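# Reorient a loose object in the upturned robot hand

## Task

Using only the right hand (its wrist camera, that camera's post and the arm's final link count as hand), rotate the object resting loose on the palm until its orientation relative to the hand matches both goal pictures. If the object contacts anything else or leaves the hand, the task fails. To finish, let it rest motionless on the palm or fingers, clear of the wrist, the camera and its post, with the palm pointing straight up and no hand motor showing moving or overload or accumulating toward a shutdown (a motor dead from the very first reading is ignored), then declare completion. The hand is then opened automatically, and the orientation must still be correct afterward; apart from resting on the open hand, nothing the robot alone holds in place counts.

## Robot and tools

ROBOT. One six-joint arm (shoulder pan, shoulder lift, elbow, wrist 1, wrist 2, wrist 3) carrying a 16-motor right hand with index, middle and ring fingers and a thumb. Cameras: cam_high and cam_low (504x504) and a fisheye cam_wrist (616x616) on a post at the wrist.

FRAMES. Scene frame: origin on the table below the arm base, +z up, +y to the left when facing along +x. Result poses (end_effector_position in m, end_effector_quat_wxyz) use it. Hand point frame: +z runs along straightened fingers toward the tips, +x crosses the palm away from the thumb, +y points out of the palm face (face at y = -0.062 m). Knuckle hinges sit at z = -0.017 m; straight fingertips end 0.139 m beyond. Bending fingers moves tips toward +y. A rigid mast occupies x +0.05 to +0.10, z -0.16 to -0.11, up to y = +0.06 m; keep the object off it. Palm straight up means the hand point's +y aligned with scene +z. Only the fingertip rubber caps grip well.

ROW LAYOUT (shared by execute_actions and move). One list of 24 numbers, each in [-1, 1]:
1-6: dx, dy, dz, rx, ry, rz. An offset, not a pose, in the hand point's own axes, from the pose measured at the action's start (for a call's first action, or for move, the pose in the latest result that reported one). 1.0 equals 0.6 m of travel or 180 degrees; rx, ry, rz form a single rotation vector. All rows in an action refer to that same start, not to the preceding row.
7-22: hinge goals, absolute, each scaled between the hinge's two stops, in this fixed order: index_mcp, index_abd, index_pip, index_dip, middle_mcp, middle_abd, middle_pip, middle_dip, ring_mcp, ring_abd, ring_pip, ring_dip, thumb_cmc, thumb_axl, thumb_mcp, thumb_ipl. Brackets give degrees at +1, at -1, then the straight value. For each finger, going toward -1: _mcp curls at the knuckle toward the palm (-18, +128; +0.75); _abd swings the finger sideways away from the thumb (-60, +60; +0.00); _pip bends the middle joint (-29, +108; +0.58); _dip bends the tip joint (-21, +117; +0.70). Thumb: thumb_cmc toward -1 swings it from alongside the palm to in front (-20, +120; +0.71); thumb_axl rolls it about its length (-27, +140; +0.68); thumb_mcp (-69, +109; +0.23) and thumb_ipl (-77, +108; +0.17) bend it, toward +z when thumb_axl is straight, and in thumb_cmc's -1 swing direction when thumb_axl is near -0.40.
23: current_limit, linear from 0 mA at -1 to 550 mA at +1 (floor 11 mA); it caps force and also hinge speed. 24: speed; set-points travel at (speed+1)/2 times 5.9 rad/s. Initial values +0.4 and -0.6; last written values persist.

TOOLS.
execute_actions(actions): a list of up to 15 actions; each action is a list of up to 15 rows; each row lasts one 1/30 s step, and an action always spans 15 steps (0.5 s), repeating its final row if shorter. An empty list just returns state and images. Per step the commanded pose is clipped to 100 mm and 16 degrees from the measured pose, so big offsets need several actions; the arm lags about 0.17 s.
move(target, speed, stop_force, blocking): target is one row as above. Straight path lasting 0.5 to 10 s; speed in m/s, 0.002 to 0.5 (default 0.25), rotation capped at twice that in rad/s. stop_force in N, 9 to 40, optional: halts the path when the wrist sensor feels that much extra resistance along the target direction; unreliable on rotating moves; omit when backing away from a contact. blocking=false returns after 0.5 s while motion continues (not allowed with stop_force); other motion commands are refused until its end is seen. The move: line reports the ending (done, off_target, moving, held, fault, contact) and limits (paced = pose clipped, held = steps blocked).
wait(seconds): 0 to 10; the robot keeps its last command.
stop(): brakes a running move.
zoom_image(camera, region): camera is cam_high, cam_low or cam_wrist; region [x0, y0, x1, y1] in pixels from the top-left, at most 504x504.
show_instructions(): shows the goal reference images.
read_manual(section): licence texts only.
finished_scene(scene): pass the number of the current scene to declare it done; irreversible.

RESULTS. hand_goal (goals written), hand_measured (actual hinge positions, same scale), hand_current_ma (positive pushes toward -1), hand_state per motor: moving, goal, blocked or overload; plus hand_current_limit and hand_speed. A finger squeezes only while its goal lies past the object's surface; repeating hand_goal keeps a grip, repeating hand_measured eases it. Also: Wrist force and torque in hand point axes (noisy, offset up to about 4 N, saturating near 50 N), joint torques, step readings with HELD marks, 'pose unreachable' when the clearance check altered a command, and 'Hand target'.

AVOID. Motor current at 495 mA or more accumulates seconds (decaying when lower); after 5 s the motor shuts off for 10 s, which would drop the object. Joint contact torque at its load limit (130 N m for the first three joints, 24.3 N m for the wrists) or any outside force of 150 N halts the arm for 10 s and cancels the rest of the call; a HAND FAULT line does the same to later calls in that reply. The arm is stiff, so avoid pressing into firm things. Motors heating to 70 °C give a warning and at 85 °C brake the arm. Don't tilt or jerk the hand so the object slides off, don't let it brush the mast, camera or anything outside the hand, and never knock objects off the table. Occasional small nudges may disturb the object; recheck before finishing.

Each tool is called after "Call:" by a JSON object that holds its "fn" and its "kwargs", one argument or row to a line.

Reference images:

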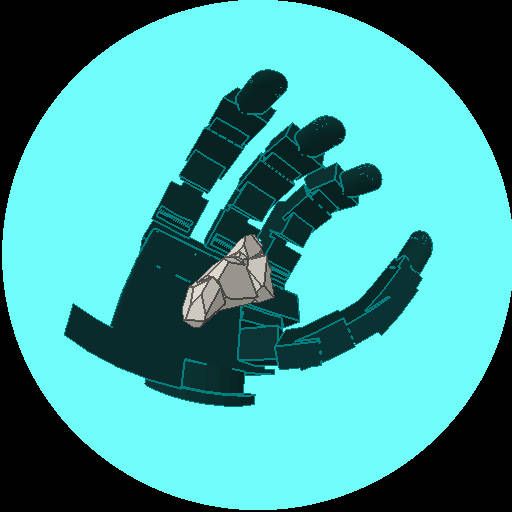

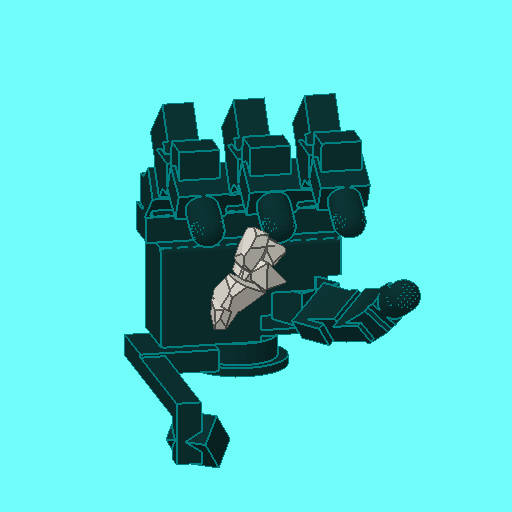

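## Session

Call:
{"fn": "execute_actions", "kwargs": {
  "actions": []
}}

Scene clock: 0.00 s.
end_effector_position=(+0.6136, +0.0569, +0.5017) hand_goal=(+0.046, +0.000, -0.008, +0.280, +0.046, +0.000, -0.008, +0.280, +0.046, +0.000, -0.008, +0.280, -0.104, +0.266, +0.032, -0.018) hand_measured=(+0.062, +0.000, -0.006, +0.282, +0.060, +0.000, -0.006, +0.282, +0.060, +0.000, -0.006, +0.282, -0.092, +0.270, +0.034, -0.016) hand_current_ma=(+84, +0, +13, +12, +80, +0, +13, +13, +80, +0, +13, +12, +67, +25, +13, +11) hand_state=(goal, goal, goal, goal, goal, goal, goal, goal, goal, goal, goal, goal, goal, goal, goal, goal) hand_current_limit=0.40 hand_speed=-0.60 end_effector_quat_wxyz=(+0.497, +0.465, +0.517, +0.519) end_effector_velocity=(-0.000, -0.000, +0.000) end_effector_angular_velocity=(+0.000, -0.000, -0.001)
Joint positions: [-0.144 -1.164  2.187 -4.191 -1.305 -0.023]
Joint velocities: [ 0.    -0.     0.    -0.    -0.001  0.   ]
Joint torques (N m, as the arm reports them, + toward a larger angle): no reading
Wrist force (N, on the end effector, along its own x y z axes, offset not removed): no reading
Wrist torque (N m, same axes, about the end effector's origin, offset not removed): no reading
Hand target: +0.614, +0.057, +0.502; +0.497, +0.465, +0.517, +0.519

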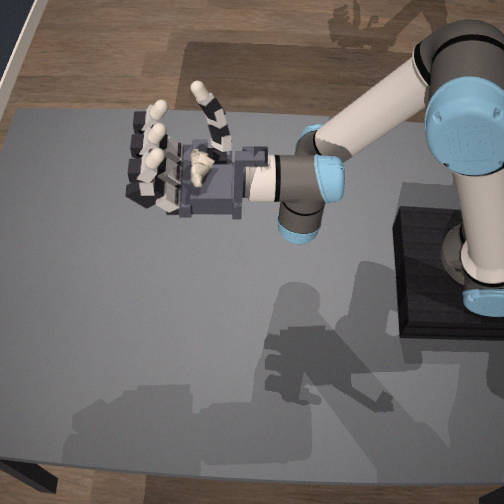

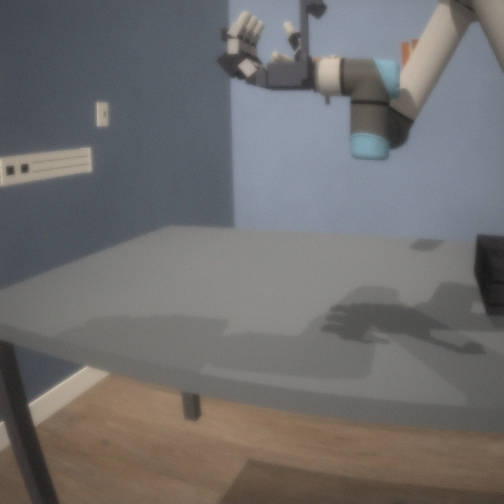

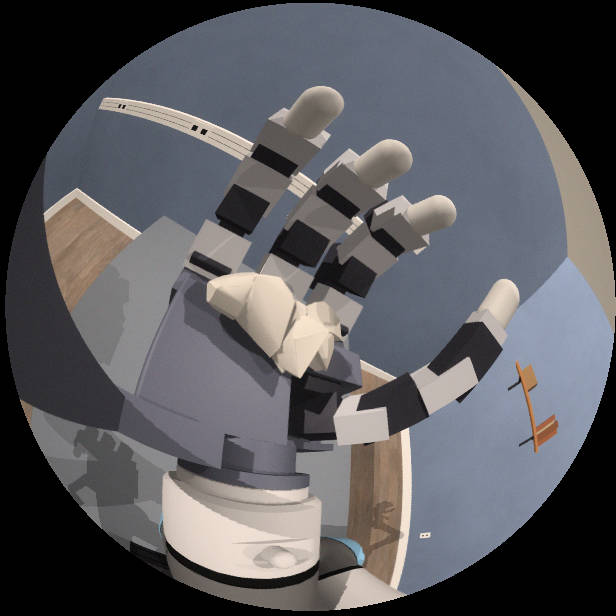

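Call:
{"fn": "zoom_image", "kwargs": {
  "camera": "cam_wrist",
  "region": [130, 200, 430, 470]
}}

Call:
{"fn": "zoom_image", "kwargs": {
  "camera": "cam_high",
  "region": [110, 70, 290, 230]
}}

Region (130, 200, 430, 470) of cam_wrist's 616x616 image, scaled by 1.680, with more detail than that image has; it fills the top 454 rows of this view, and the rest is white.

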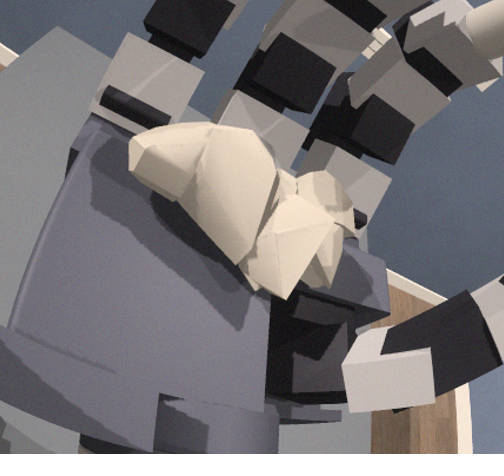

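Region (110, 70, 290, 230) of cam_high's 504x504 image, scaled by 2.800, with more detail than that image has.

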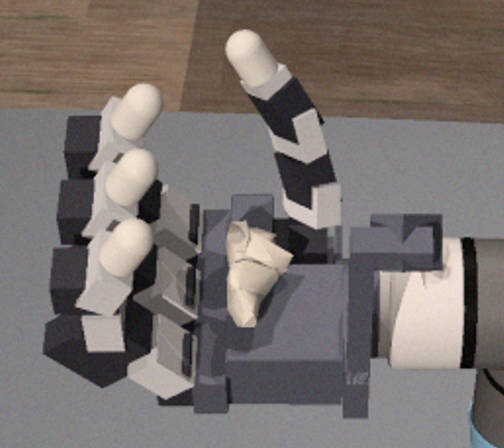

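Call:
{"fn": "execute_actions", "kwargs": {
  "actions": [
    [[0,0,0,0,0,0,0.046,0,0,0.28,-0.6,0,0.5,0.6,-0.6,0,0.5,0.6,-0.104,0.266,0.032,-0.018,0.4,-0.6]],
    [[0,0,0,0,0,0,0.046,0,0,0.28,-0.6,0,0.5,0.6,-0.6,0,0.5,0.6,-0.104,0.266,0.032,-0.018,0.4,-0.6]]
  ]
}}

Call:
{"fn": "zoom_image", "kwargs": {
  "camera": "cam_high",
  "region": [110, 70, 290, 230]
}}

Scene clock: 20.20 s.
end_effector_position=(+0.6136, +0.0569, +0.5017) hand_goal=(+0.046, +0.000, +0.000, +0.280, -0.600, +0.000, +0.500, +0.600, -0.600, +0.000, +0.500, +0.600, -0.104, +0.266, +0.032, -0.018) hand_measured=(+0.062, +0.000, -0.002, +0.282, -0.598, +0.000, +0.498, +0.596, -0.598, +0.000, +0.498, +0.598, -0.092, +0.270, +0.034, -0.016) hand_current_ma=(+83, +0, -14, +12, +7, +0, -15, -16, +6, +0, -14, -14, +67, +25, +13, +11) hand_state=(goal, goal, goal, goal, goal, goal, goal, goal, goal, goal, goal, goal, goal, goal, goal, goal) hand_current_limit=0.40 hand_speed=-0.60 end_effector_quat_wxyz=(+0.497, +0.465, +0.517, +0.519) end_effector_velocity=(-0.000, -0.000, +0.001) end_effector_angular_velocity=(-0.001, -0.003, -0.002)
Joint positions: [-0.144 -1.164  2.187 -4.191 -1.305 -0.023]
Joint velocities: [-0.    -0.002 -0.001 -0.    -0.001 -0.   ]
Joint torques (N m, as the arm reports them, + toward a larger angle): [  7.85 -29.64  -2.57  -3.38  -2.09  -2.07]
Wrist force (N, on the end effector, along its own x y z axes, offset not removed): [-3.2 -0.3 0.0]
Wrist torque (N m, same axes, about the end effector's origin, offset not removed): [-0.45 0.42 -0.30]
Hand target: +0.614, +0.057, +0.502; +0.497, +0.465, +0.517, +0.519
Off the commanded pose: 0.000 m, 0 deg.
Step readings (end_effector_position; steps 1 to 15: 1st action; 16 to 30: 2nd action):
0: (+0.6136, +0.0569, +0.5017)
1: (+0.6136, +0.0569, +0.5017)
2: (+0.6136, +0.0569, +0.5017)
4: (+0.6136, +0.0569, +0.5017)
8: (+0.6136, +0.0569, +0.5017)
15: (+0.6136, +0.0569, +0.5017)
16: (+0.6136, +0.0569, +0.5017)
17: (+0.6136, +0.0569, +0.5017)
19: (+0.6136, +0.0569, +0.5017)
23: (+0.6136, +0.0569, +0.5017)
30: end_effector_position above

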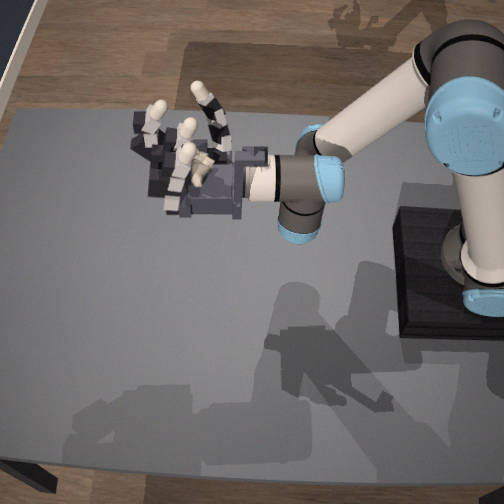

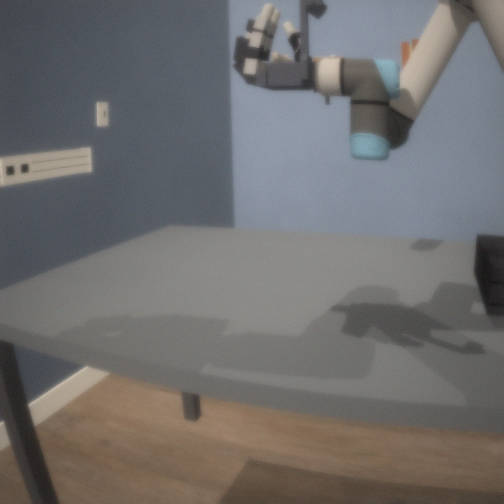

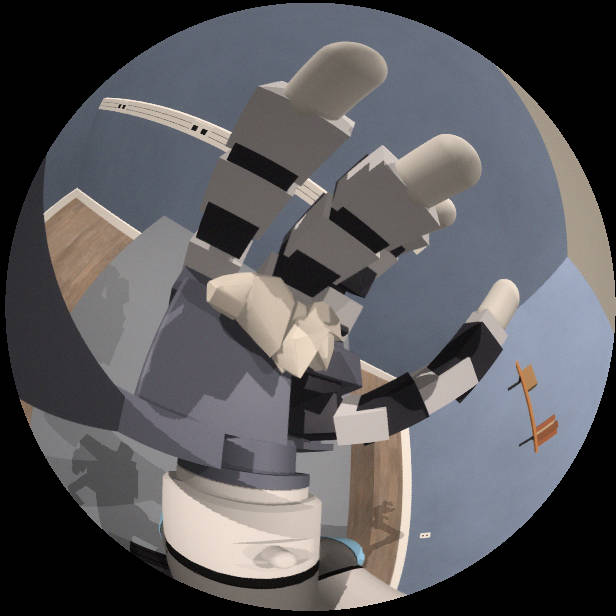

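Region (110, 70, 290, 230) of cam_high's 504x504 image, scaled by 2.800, with more detail than that image has.

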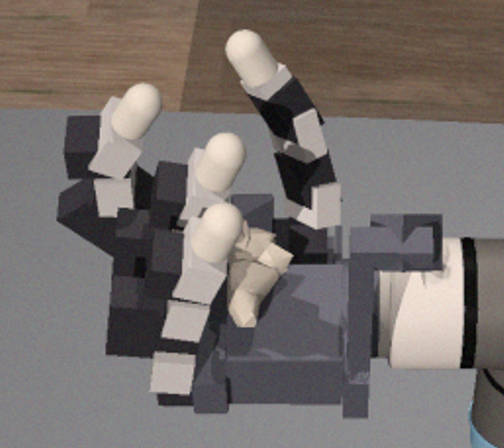

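Call:
{"fn": "execute_actions", "kwargs": {
  "actions": [
    [[0,0,0,0,0,0,0.3,0.4,0,0.28,0.75,0.4,0.5,0.6,0.05,0,0,0.28,-0.104,0.266,0.032,-0.018,0.4,-0.2]],
    [[0,0,0,0,0,0,0.3,0.4,0,0.28,0.75,0.4,-0.5,-0.6,0.05,0,0,0.28,-0.104,0.266,0.032,-0.018,0.4,-0.2]],
    [[0,0,0,0,0,0,0.3,0.4,0,0.28,0.75,0.4,-0.88,-0.6,0.05,0,0,0.28,-0.104,0.266,0.032,-0.018,0.4,-0.2]],
    [[0,0,0,0,0,0,0.3,0.4,0,0.28,0.55,0.4,-0.88,-0.55,0.05,0,0,0.28,-0.104,0.266,0.032,-0.018,0.4,-0.6]]
  ]
}}

Call:
{"fn": "execute_actions", "kwargs": {
  "actions": [
    [[0,0,0,0,0,0,0.3,0.4,0,0.28,0.34,0.4,-0.88,-0.42,0.05,0,0,0.28,-0.104,0.266,0.032,-0.018,0.4,-0.7]],
    [[0,0,0,0,0,0,0.3,0.4,0,0.28,0.13,0.4,-0.8,-0.36,0.05,0,0,0.28,-0.104,0.266,0.032,-0.018,0.4,-0.7]]
  ]
}}

Call:
{"fn": "zoom_image", "kwargs": {
  "camera": "cam_high",
  "region": [110, 70, 290, 230]
}}

Scene clock: 40.27 s.
end_effector_position=(+0.6136, +0.0569, +0.5017) hand_goal=(+0.300, +0.400, +0.000, +0.280, +0.550, +0.400, -0.880, -0.550, +0.050, +0.000, +0.000, +0.280, -0.104, +0.266, +0.032, -0.018) hand_measured=(+0.306, +0.398, -0.002, +0.282, +0.568, +0.398, -0.860, -0.548, +0.054, +0.000, +0.002, +0.282, -0.092, +0.270, +0.034, -0.016) hand_current_ma=(+35, -10, -8, +12, +96, -5, -57, +12, +19, +0, +11, +12, +67, +25, +13, +11) hand_state=(goal, goal, goal, goal, goal, goal, moving, goal, goal, goal, goal, goal, goal, goal, goal, goal) hand_current_limit=0.40 hand_speed=-0.60 end_effector_quat_wxyz=(+0.497, +0.465, +0.517, +0.519) end_effector_velocity=(+0.000, -0.000, +0.000) end_effector_angular_velocity=(+0.000, -0.000, -0.000)
Joint positions: [-0.144 -1.164  2.187 -4.191 -1.305 -0.023]
Joint velocities: [-0.     0.    -0.001  0.    -0.     0.   ]
Joint torques (N m, as the arm reports them, + toward a larger angle): [  7.48 -29.52  -3.25  -2.82  -1.42  -2.46]
Wrist force (N, on the end effector, along its own x y z axes, offset not removed): [-1.8 -0.4 -1.1]
Wrist torque (N m, same axes, about the end effector's origin, offset not removed): [-0.19 0.25 -0.31]
Hand target: +0.614, +0.057, +0.502; +0.497, +0.465, +0.517, +0.519
Off the commanded pose: 0.000 m, 0 deg.
Step readings (end_effector_position; steps 1 to 15: 1st action; 16 to 30: 2nd action; 31 to 45: 3rd action; 46 to 60: 4th action):
0: (+0.6136, +0.0569, +0.5017)
1: (+0.6136, +0.0569, +0.5017)
2: (+0.6136, +0.0569, +0.5017)
4: (+0.6136, +0.0569, +0.5017)
8: (+0.6136, +0.0569, +0.5017)
15: (+0.6136, +0.0569, +0.5017)
16: (+0.6136, +0.0569, +0.5017)
17: (+0.6136, +0.0569, +0.5017)
19: (+0.6136, +0.0569, +0.5017)
23: (+0.6136, +0.0569, +0.5017)
30: (+0.6136, +0.0569, +0.5017)
31: (+0.6136, +0.0569, +0.5017)
32: (+0.6136, +0.0569, +0.5017)
34: (+0.6136, +0.0569, +0.5017)
38: (+0.6136, +0.0569, +0.5017)
45: (+0.6136, +0.0569, +0.5017)
46: (+0.6136, +0.0569, +0.5017)
47: (+0.6136, +0.0569, +0.5017)
49: (+0.6136, +0.0569, +0.5017)
53: (+0.6136, +0.0569, +0.5017)
60: end_effector_position above

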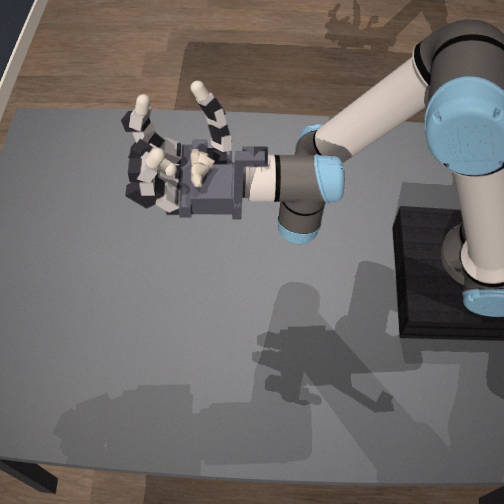

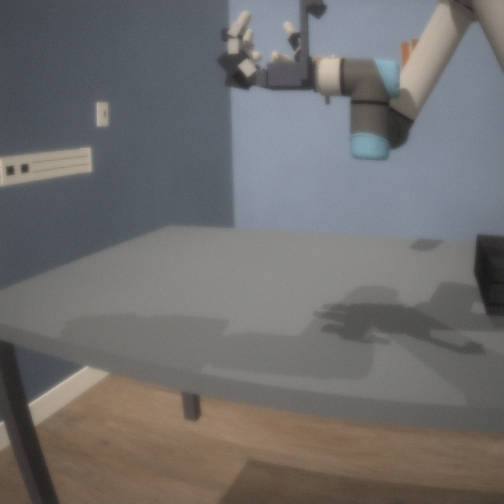

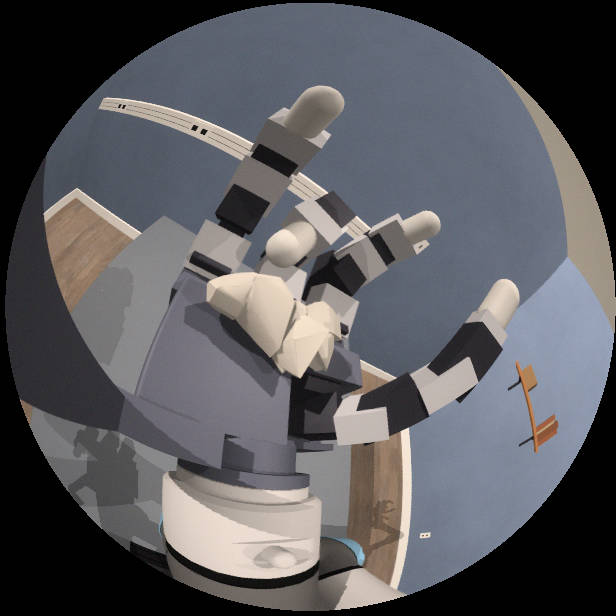

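Scene clock: 41.27 s.
end_effector_position=(+0.6136, +0.0569, +0.5017) hand_goal=(+0.300, +0.400, +0.000, +0.280, +0.130, +0.400, -0.800, -0.360, +0.050, +0.000, +0.000, +0.280, -0.104, +0.266, +0.032, -0.018) hand_measured=(+0.306, +0.398, -0.002, +0.282, +0.144, +0.398, -0.806, -0.364, +0.054, +0.000, +0.002, +0.282, -0.092, +0.270, +0.034, -0.016) hand_current_ma=(+35, -10, -8, +12, +71, -5, -33, -20, +19, +0, +11, +12, +67, +25, +13, +11) hand_state=(goal, goal, goal, goal, goal, goal, goal, goal, goal, goal, goal, goal, goal, goal, goal, goal) hand_current_limit=0.40 hand_speed=-0.70 end_effector_quat_wxyz=(+0.497, +0.465, +0.517, +0.519) end_effector_velocity=(+0.000, -0.000, +0.000) end_effector_angular_velocity=(-0.000, -0.001, -0.001)
Joint positions: [-0.144 -1.164  2.187 -4.191 -1.305 -0.023]
Joint velocities: [-0.     0.    -0.001  0.    -0.001 -0.   ]
Joint torques (N m, as the arm reports them, + toward a larger angle): [  8.83 -30.48  -3.44  -2.83  -1.4   -2.24]
Wrist force (N, on the end effector, along its own x y z axes, offset not removed): [-0.1 2.2 -2.9]
Wrist torque (N m, same axes, about the end effector's origin, offset not removed): [0.35 0.09 -0.07]
Hand target: +0.614, +0.057, +0.502; +0.497, +0.465, +0.517, +0.519
Off the commanded pose: 0.000 m, 0 deg.
Step readings (end_effector_position; steps 1 to 15: 1st action; 16 to 30: 2nd action):
0: (+0.6136, +0.0569, +0.5017)
1: (+0.6136, +0.0569, +0.5017)
2: (+0.6136, +0.0569, +0.5017)
4: (+0.6136, +0.0569, +0.5017)
8: (+0.6136, +0.0569, +0.5017)
15: (+0.6136, +0.0569, +0.5017)
16: (+0.6136, +0.0569, +0.5017)
17: (+0.6136, +0.0569, +0.5017)
19: (+0.6136, +0.0569, +0.5017)
23: (+0.6136, +0.0569, +0.5017)
30: end_effector_position above

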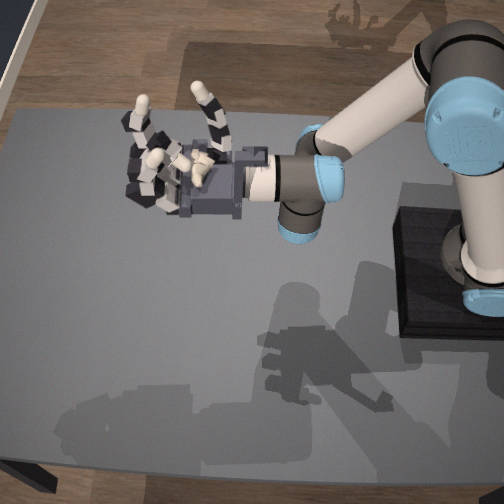

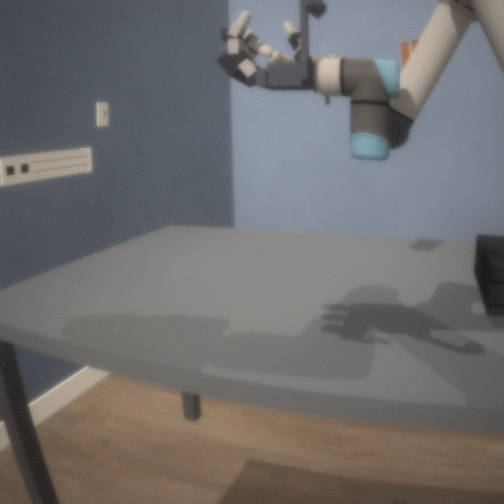

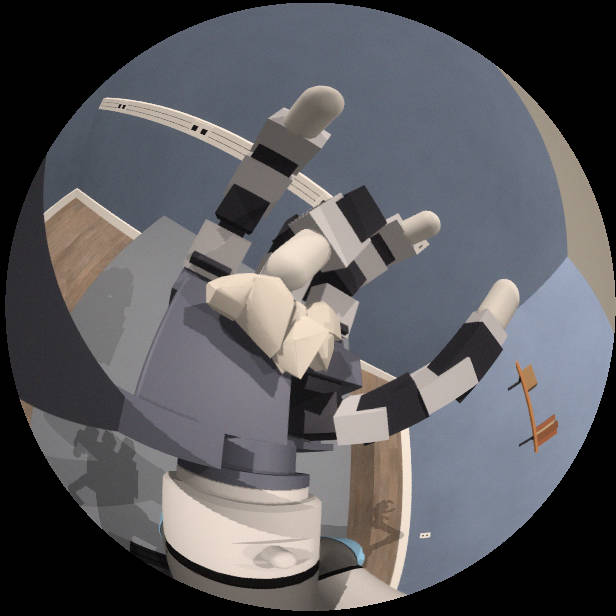

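Region (110, 70, 290, 230) of cam_high's 504x504 image, scaled by 2.800, with more detail than that image has.

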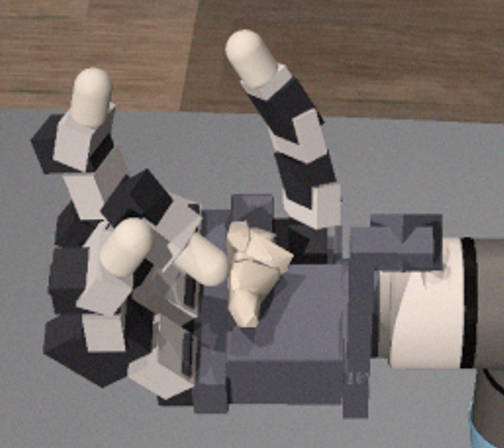

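A bit lower, continuing.

Call:
{"fn": "execute_actions", "kwargs": {
  "actions": [
    [[0,0,0,0,0,0,0.3,0.4,0,0.28,0.13,0.55,-0.95,-0.4,0.4,0,0.3,0.4,-0.104,0.266,0.032,-0.018,0.4,-0.7]],
    [[0,0,0,0,0,0,0.3,0.4,0,0.28,-0.1,0.55,-0.9,-0.35,0.4,0,0.3,0.4,-0.104,0.266,0.032,-0.018,0.4,-0.7]],
    [[0,0,0,0,0,0,0.3,0.4,0,0.28,-0.3,0.55,-0.85,-0.15,0.4,0,0.3,0.4,-0.104,0.266,0.032,-0.018,0.4,-0.7]]
  ]
}}

Call:
{"fn": "zoom_image", "kwargs": {
  "camera": "cam_high",
  "region": [110, 70, 290, 230]
}}

Scene clock: 53.10 s.
end_effector_position=(+0.6136, +0.0569, +0.5017) hand_goal=(+0.300, +0.400, +0.000, +0.280, -0.300, +0.550, -0.850, -0.150, +0.400, +0.000, +0.300, +0.400, -0.104, +0.266, +0.032, -0.018) hand_measured=(+0.306, +0.398, -0.002, +0.282, -0.296, +0.548, -0.856, -0.154, +0.408, +0.000, +0.300, +0.398, -0.092, +0.270, +0.034, -0.016) hand_current_ma=(+35, -10, -8, +12, +27, -9, -35, -19, +44, +0, -1, -13, +67, +25, +13, +11) hand_state=(goal, goal, goal, goal, goal, goal, goal, goal, goal, goal, goal, goal, goal, goal, goal, goal) hand_current_limit=0.40 hand_speed=-0.70 end_effector_quat_wxyz=(+0.497, +0.465, +0.517, +0.519) end_effector_velocity=(+0.001, -0.000, +0.000) end_effector_angular_velocity=(+0.000, -0.000, -0.000)
Joint positions: [-0.144 -1.164  2.187 -4.191 -1.305 -0.023]
Joint velocities: [-0.     0.    -0.002  0.001  0.     0.   ]
Joint torques (N m, as the arm reports them, + toward a larger angle): [  6.47 -29.98  -4.36  -2.68  -1.51  -2.53]
Wrist force (N, on the end effector, along its own x y z axes, offset not removed): [-0.4 1.8 -1.9]
Wrist torque (N m, same axes, about the end effector's origin, offset not removed): [0.15 0.06 -0.13]
Hand target: +0.614, +0.057, +0.502; +0.497, +0.465, +0.517, +0.519
Off the commanded pose: 0.000 m, 0 deg.
Step readings (end_effector_position; steps 1 to 15: 1st action; 16 to 30: 2nd action; 31 to 45: 3rd action):
0: (+0.6136, +0.0569, +0.5017)
1: (+0.6136, +0.0569, +0.5017)
2: (+0.6136, +0.0569, +0.5017)
4: (+0.6136, +0.0569, +0.5017)
8: (+0.6136, +0.0569, +0.5017)
15: (+0.6136, +0.0569, +0.5017)
16: (+0.6136, +0.0569, +0.5017)
17: (+0.6136, +0.0569, +0.5017)
19: (+0.6136, +0.0569, +0.5017)
23: (+0.6136, +0.0569, +0.5017)
30: (+0.6136, +0.0569, +0.5017)
31: (+0.6136, +0.0569, +0.5017)
32: (+0.6136, +0.0569, +0.5017)
34: (+0.6136, +0.0569, +0.5017)
38: (+0.6136, +0.0569, +0.5017)
45: end_effector_position above

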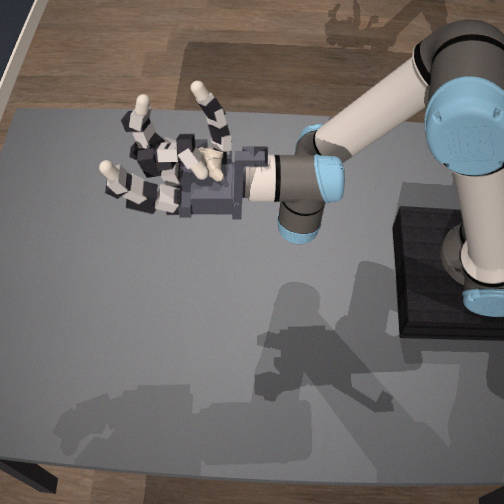

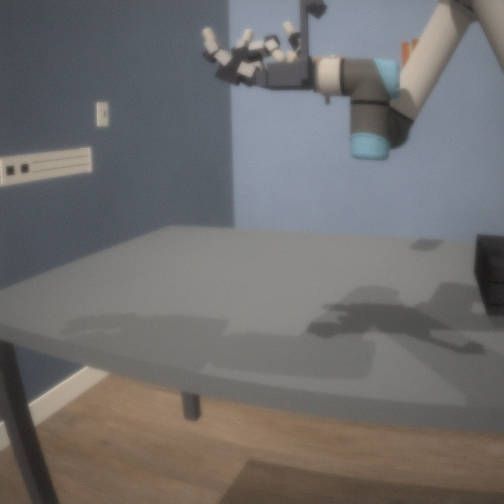

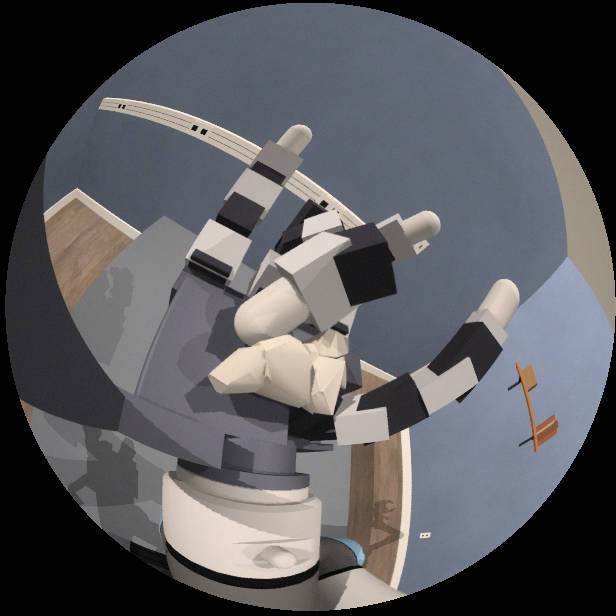

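Region (110, 70, 290, 230) of cam_high's 504x504 image, scaled by 2.800, with more detail than that image has.

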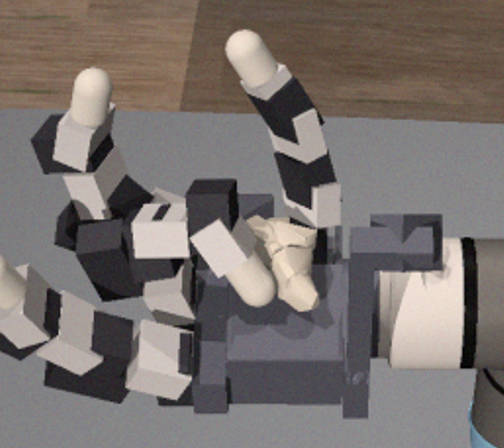

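Call:
{"fn": "move", "kwargs": {
  "target": [0,0,0,0.12,0,-0.07,0.1,0.4,0,0.28,-0.3,0.55,-0.85,-0.15,0.1,0,0.1,0.4,-0.104,0.266,0.032,-0.018,0.4,-0.7],
  "speed": 0.15
}}

Scene clock: 62.60 s.
end_effector_position=(+0.6136, +0.0569, +0.5017) hand_goal=(+0.100, +0.400, +0.000, +0.280, -0.300, +0.550, -0.850, -0.150, +0.100, +0.000, +0.100, +0.400, -0.104, +0.266, +0.032, -0.018) hand_measured=(+0.118, +0.398, -0.002, +0.282, -0.296, +0.548, -0.856, -0.154, +0.116, +0.000, +0.104, +0.398, -0.096, +0.270, +0.032, -0.018) hand_current_ma=(+94, -9, -8, +12, +27, -9, -35, -20, +101, +0, +22, -12, +40, +25, -3, +7) hand_state=(goal, goal, goal, goal, goal, goal, goal, goal, goal, goal, goal, goal, goal, goal, goal, goal) hand_current_limit=0.40 hand_speed=-0.70 end_effector_quat_wxyz=(+0.456, +0.491, +0.652, +0.356) end_effector_velocity=(+0.000, +0.000, +0.002) end_effector_angular_velocity=(-0.008, +0.011, +0.000)
Joint positions: [-0.175 -1.486  2.264 -3.565 -1.343 -0.345]
Joint velocities: [ 0.001 -0.013 -0.004  0.029 -0.004 -0.01 ]
Joint torques (N m, as the arm reports them, + toward a larger angle): [  9.97 -37.15 -31.08  -1.19  -2.15  -2.94]
Wrist force (N, on the end effector, along its own x y z axes, offset not removed): [-0.8 0.2 -1.3]
Wrist torque (N m, same axes, about the end effector's origin, offset not removed): [-0.05 0.04 -0.15]
Hand target: +0.614, +0.057, +0.502; +0.455, +0.491, +0.652, +0.355
Off the commanded pose: 0.000 m, 0 deg.
move: done

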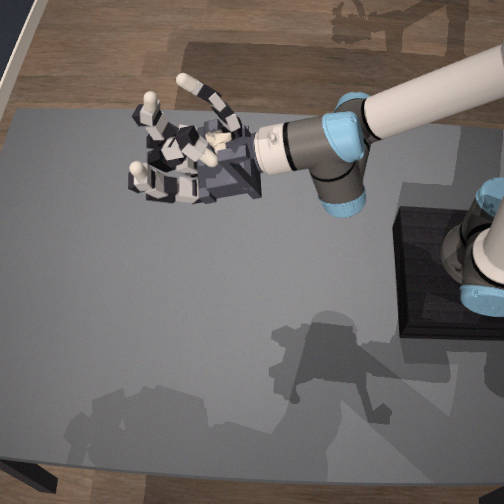

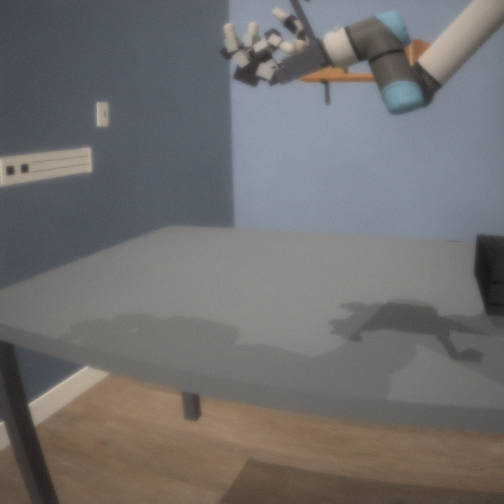

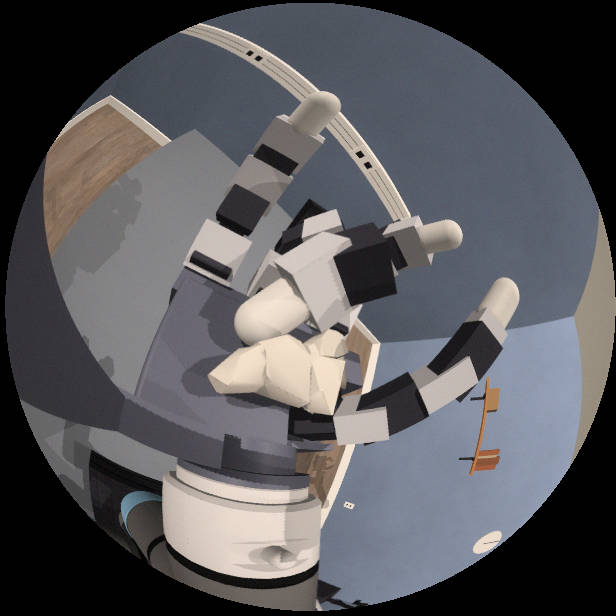

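Call:
{"fn": "execute_actions", "kwargs": {
  "actions": [
    [[0,0,0,0,0,0,0.1,0.4,0,0.28,-0.3,0.55,-0.85,-0.15,0.3,-0.2,-0.9,-0.4,-0.104,0.266,0.032,-0.018,0.4,-0.2]],
    [[0,0,0,0,0,0,0.1,0.4,0,0.28,-0.3,0.55,-0.85,-0.15,-0.25,-0.2,-0.85,-0.2,-0.104,0.266,0.032,-0.018,0.4,-0.4]],
    [[0,0,0,0,0,0,0.1,0.4,0,0.28,0.2,0.3,-0.85,-0.15,-0.25,-0.2,-0.85,-0.2,-0.104,0.266,0.032,-0.018,0.4,-0.4]],
    [[0,0,0,0,0,0,0.1,0.2,0,0.28,0.1,0,-0.2,0.28,-0.3,-0.5,-0.85,-0.15,-0.45,0.266,0.032,-0.018,0.4,-0.4]],
    [[0,0,0,0,0,0,0.1,0.2,0,0.28,0.1,0,-0.2,0.28,-0.3,-0.5,-0.85,-0.15,-0.45,0.266,0.032,-0.018,0.4,-0.4]]
  ]
}}

Scene clock: 81.67 s.
end_effector_position=(+0.6136, +0.0569, +0.5017) hand_goal=(+0.100, +0.200, +0.000, +0.280, +0.100, +0.000, -0.200, +0.280, -0.300, -0.500, -0.850, -0.150, -0.450, +0.266, +0.032, -0.018) hand_measured=(+0.118, +0.202, -0.002, +0.282, +0.118, +0.002, -0.202, +0.276, -0.292, -0.498, -0.850, -0.152, -0.450, +0.268, +0.030, -0.018) hand_current_ma=(+94, +11, -8, +12, +91, +9, -11, -17, +45, +13, +4, -11, +1, +15, -14, +4) hand_state=(goal, goal, goal, goal, goal, goal, goal, goal, goal, goal, goal, goal, goal, goal, goal, goal) hand_current_limit=0.40 hand_speed=-0.40 end_effector_quat_wxyz=(+0.456, +0.491, +0.652, +0.356) end_effector_velocity=(+0.000, -0.000, +0.000) end_effector_angular_velocity=(+0.000, -0.001, -0.000)
Joint positions: [-0.175 -1.486  2.264 -3.565 -1.343 -0.345]
Joint velocities: [-0.     0.001 -0.    -0.001  0.     0.   ]
Joint torques (N m, as the arm reports them, + toward a larger angle): [ -4.81 -13.71  -9.22  -2.69   2.31   2.08]
Wrist force (N, on the end effector, along its own x y z axes, offset not removed): [-2.1 1.3 -0.1]
Wrist torque (N m, same axes, about the end effector's origin, offset not removed): [-0.02 0.23 -0.37]
Hand target: +0.614, +0.057, +0.502; +0.456, +0.491, +0.652, +0.356
Off the commanded pose: 0.000 m, 0 deg.
Step readings (end_effector_position; steps 1 to 15: 1st action; 16 to 30: 2nd action; 31 to 45: 3rd action; 46 to 60: 4th action; 61 to 75: 5th action):
0: (+0.6136, +0.0569, +0.5018)
1: (+0.6136, +0.0569, +0.5018)
2: (+0.6136, +0.0569, +0.5018)
4: (+0.6136, +0.0569, +0.5019)
8: (+0.6136, +0.0569, +0.5019)
15: (+0.6136, +0.0569, +0.5018)
16: (+0.6136, +0.0569, +0.5017)
17: (+0.6136, +0.0569, +0.5017)
19: (+0.6136, +0.0569, +0.5017)
23: (+0.6136, +0.0569, +0.5017)
30: (+0.6136, +0.0569, +0.5017)
31: (+0.6136, +0.0569, +0.5017)
32: (+0.6136, +0.0569, +0.5017)
34: (+0.6136, +0.0569, +0.5017)
38: (+0.6136, +0.0569, +0.5017)
45: (+0.6136, +0.0569, +0.5017)
46: (+0.6136, +0.0569, +0.5017)
47: (+0.6136, +0.0569, +0.5017)
49: (+0.6136, +0.0569, +0.5017)
53: (+0.6136, +0.0569, +0.5017)
60: (+0.6136, +0.0569, +0.5017)
61: (+0.6136, +0.0569, +0.5017)
62: (+0.6136, +0.0569, +0.5017)
64: (+0.6136, +0.0569, +0.5017)
68: (+0.6136, +0.0569, +0.5017)
75: end_effector_position above

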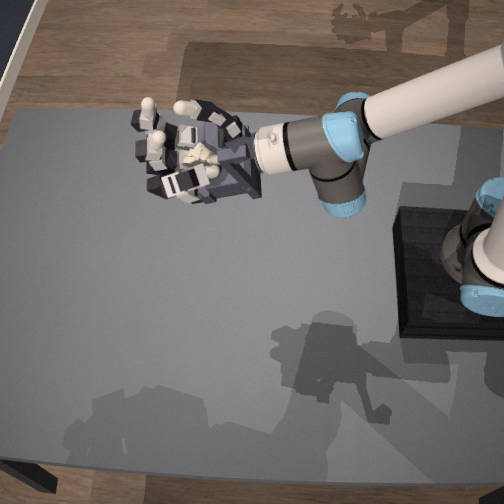

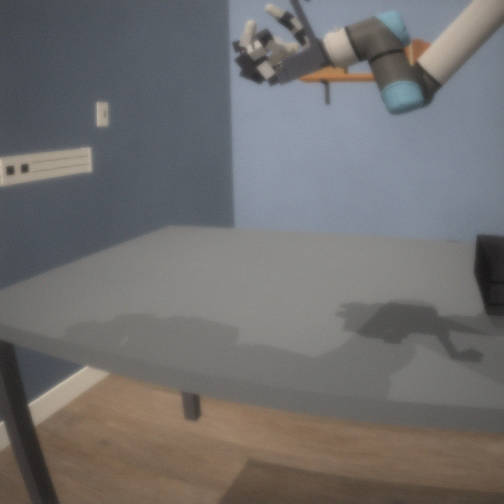

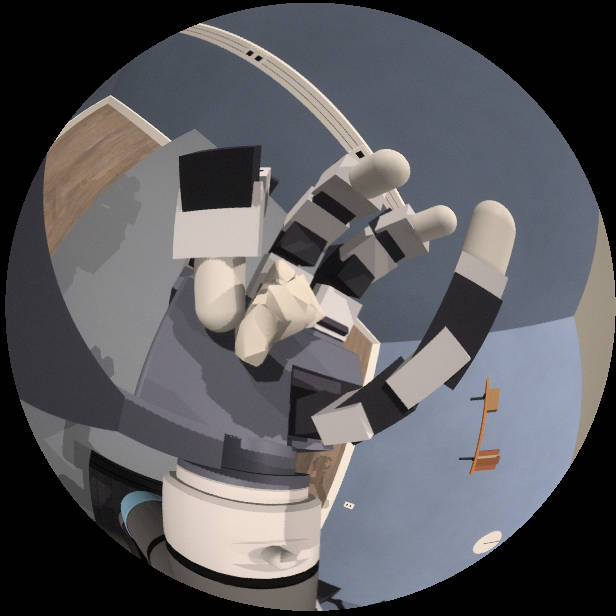

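Call:
{"fn": "move", "kwargs": {
  "target": [0,0,0,-0.11,0,0.08,0.1,0.2,0,0.28,0.1,0,-0.2,0.28,-0.3,-0.5,-0.85,-0.15,-0.1,0.266,0.032,-0.018,0.4,-0.4],
  "speed": 0.15
}}

Call:
{"fn": "execute_actions", "kwargs": {
  "actions": [
    [[0,0,0,0,0,0,0.1,0,0,0.28,-0.3,0,0.3,0.28,-0.1,0,-0.85,-0.15,-0.1,0.266,0.032,-0.018,0.4,-0.5]],
    [[0,0,0,0,0,0,0.1,0,0,0.28,-0.65,0,0.4,0.28,0.4,0,-0.2,0.3,-0.1,0.266,0.032,-0.018,0.4,-0.5]],
    [[0,0,0,0,0,0,0.1,0,0,0.28,0.1,0,0.2,0.28,0.4,0,0.2,0.3,-0.1,0.266,0.032,-0.018,0.4,-0.3]],
    [[0,0,0,0,0,0,0.1,0,0,0.28,0.1,0,0.2,0.28,0.4,0,0.2,0.3,-0.1,0.266,0.032,-0.018,0.4,-0.3]]
  ]
}}

Call:
{"fn": "zoom_image", "kwargs": {
  "camera": "cam_high",
  "region": [110, 70, 290, 230]
}}

Call:
{"fn": "zoom_image", "kwargs": {
  "camera": "cam_wrist",
  "region": [130, 200, 430, 470]
}}

Scene clock: 95.13 s.
end_effector_position=(+0.6135, +0.0569, +0.5017) hand_goal=(+0.100, +0.200, +0.000, +0.280, +0.100, +0.000, -0.200, +0.280, -0.300, -0.500, -0.850, -0.150, -0.100, +0.266, +0.032, -0.018) hand_measured=(+0.118, +0.202, -0.002, +0.282, +0.116, +0.002, -0.202, +0.276, -0.296, -0.498, -0.850, -0.152, -0.098, +0.268, +0.030, -0.018) hand_current_ma=(+94, +11, -8, +12, +86, +9, -11, -17, +21, +11, +3, -11, +14, +14, -17, +4) hand_state=(goal, goal, goal, goal, goal, goal, goal, goal, goal, goal, goal, goal, goal, goal, goal, goal) hand_current_limit=0.40 hand_speed=-0.40 end_effector_quat_wxyz=(+0.485, +0.483, +0.515, +0.516) end_effector_velocity=(-0.000, +0.000, +0.000) end_effector_angular_velocity=(+0.008, -0.014, -0.001)
Joint positions: [-0.133 -1.191  2.198 -4.144 -1.325 -0.001]
Joint velocities: [ 0.004  0.012 -0.006 -0.021 -0.005  0.011]
Joint torques (N m, as the arm reports them, + toward a larger angle): [  8.58 -19.56 -24.13  -3.9   -2.02   2.37]
Wrist force (N, on the end effector, along its own x y z axes, offset not removed): [0.4 -0.7 -0.2]
Wrist torque (N m, same axes, about the end effector's origin, offset not removed): [-0.29 -0.07 -0.12]
Hand target: +0.614, +0.057, +0.502; +0.485, +0.483, +0.515, +0.517
Off the commanded pose: 0.000 m, 0 deg.
move: done

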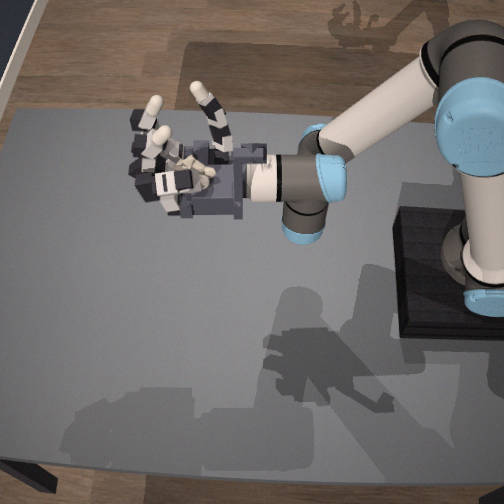

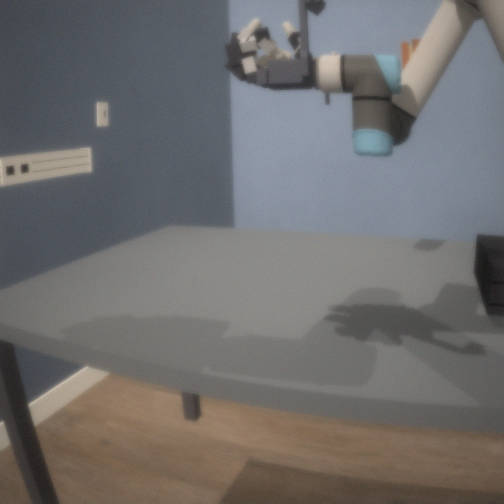

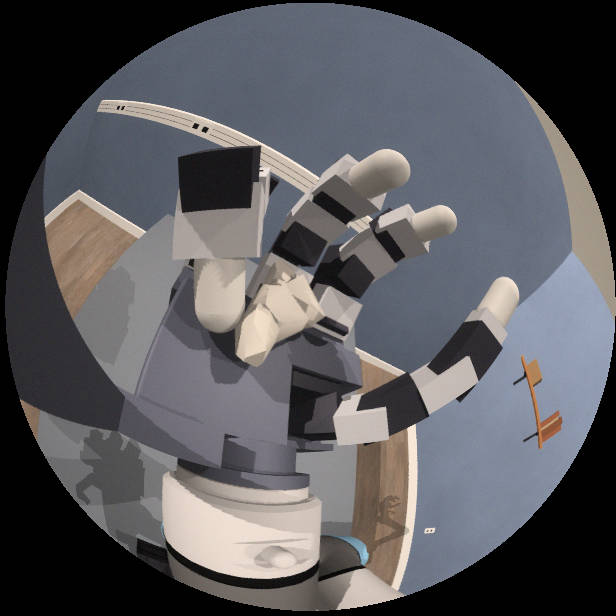

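Scene clock: 97.13 s.
end_effector_position=(+0.6135, +0.0570, +0.5017) hand_goal=(+0.100, +0.000, +0.000, +0.280, +0.100, +0.000, +0.200, +0.280, +0.400, +0.000, +0.200, +0.300, -0.100, +0.266, +0.032, -0.018) hand_measured=(+0.118, +0.004, -0.002, +0.282, +0.106, +0.002, +0.202, +0.276, +0.408, -0.004, +0.200, +0.298, -0.098, +0.268, +0.030, -0.018) hand_current_ma=(+94, +14, -8, +12, +28, +14, +10, -16, +44, -15, -4, -13, +15, +14, -17, +4) hand_state=(goal, goal, goal, goal, goal, goal, goal, goal, goal, goal, goal, goal, goal, goal, goal, goal) hand_current_limit=0.40 hand_speed=-0.30 end_effector_quat_wxyz=(+0.485, +0.483, +0.515, +0.516) end_effector_velocity=(-0.000, -0.000, +0.002) end_effector_angular_velocity=(-0.001, -0.005, -0.001)
Joint positions: [-0.133 -1.191  2.198 -4.144 -1.325 -0.001]
Joint velocities: [ 0.    -0.001 -0.002 -0.002 -0.001 -0.   ]
Joint torques (N m, as the arm reports them, + toward a larger angle): [ -5.77 -42.29  -7.01  -1.12   1.28  -2.31]
Wrist force (N, on the end effector, along its own x y z axes, offset not removed): [-2.2 0.4 -2.3]
Wrist torque (N m, same axes, about the end effector's origin, offset not removed): [0.05 0.24 -0.20]
Hand target: +0.614, +0.057, +0.502; +0.485, +0.483, +0.515, +0.516
Off the commanded pose: 0.000 m, 0 deg.
Step readings (end_effector_position; steps 1 to 15: 1st action; 16 to 30: 2nd action; 31 to 45: 3rd action; 46 to 60: 4th action):
0: (+0.6135, +0.0569, +0.5017)
1: (+0.6135, +0.0569, +0.5017)
2: (+0.6135, +0.0569, +0.5017)
4: (+0.6135, +0.0569, +0.5017)
8: (+0.6136, +0.0569, +0.5016)
15: (+0.6135, +0.0570, +0.5017)
16: (+0.6135, +0.0570, +0.5017)
17: (+0.6135, +0.0570, +0.5017)
19: (+0.6135, +0.0570, +0.5017)
23: (+0.6135, +0.0570, +0.5017)
30: (+0.6135, +0.0570, +0.5017)
31: (+0.6135, +0.0570, +0.5017)
32: (+0.6135, +0.0570, +0.5017)
34: (+0.6135, +0.0570, +0.5017)
38: (+0.6135, +0.0570, +0.5017)
45: (+0.6135, +0.0570, +0.5017)
46: (+0.6135, +0.0570, +0.5017)
47: (+0.6135, +0.0570, +0.5017)
49: (+0.6135, +0.0570, +0.5017)
53: (+0.6135, +0.0570, +0.5017)
60: end_effector_position above

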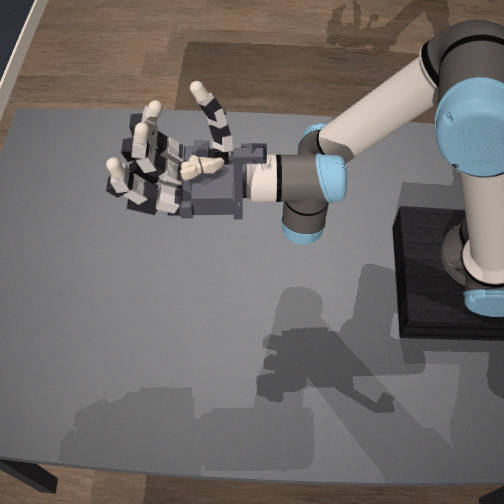

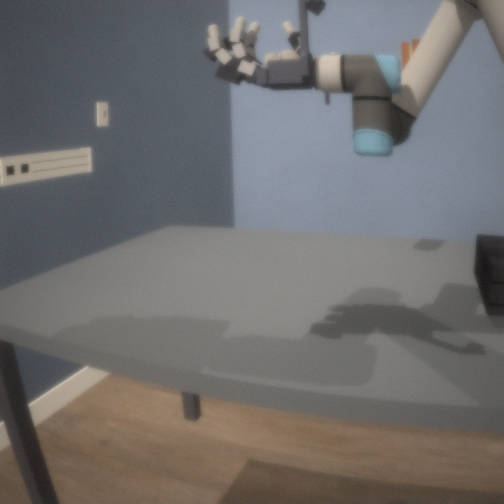

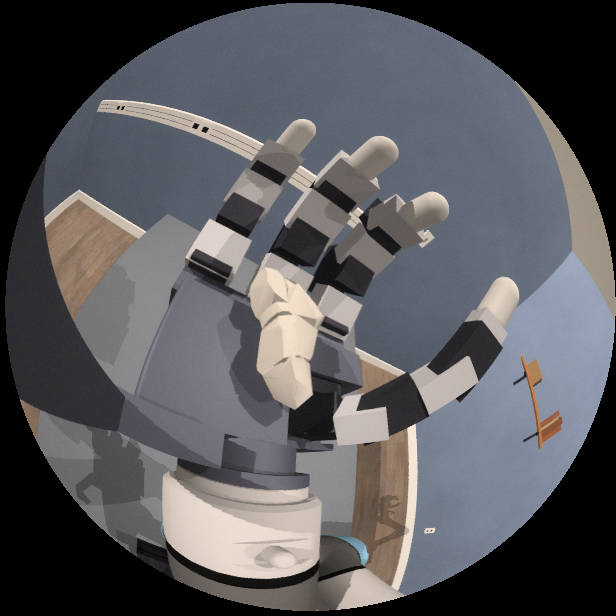

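Region (110, 70, 290, 230) of cam_high's 504x504 image, scaled by 2.800, with more detail than that image has.

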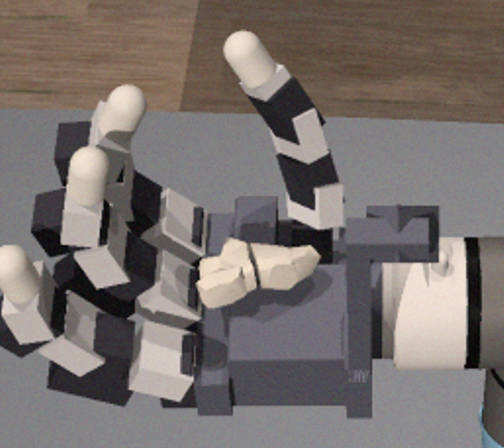

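Region (130, 200, 430, 470) of cam_wrist's 616x616 image, scaled by 1.680, with more detail than that image has; it fills the top 454 rows of this view, and the rest is white.

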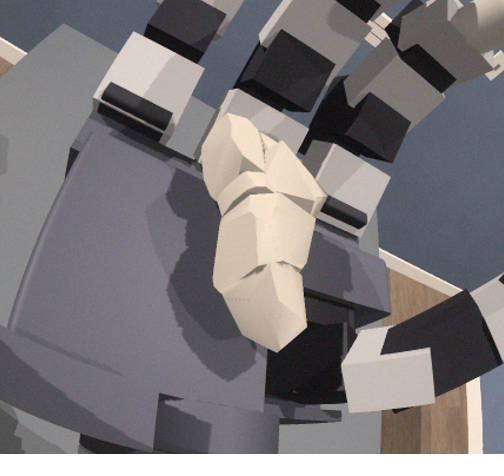

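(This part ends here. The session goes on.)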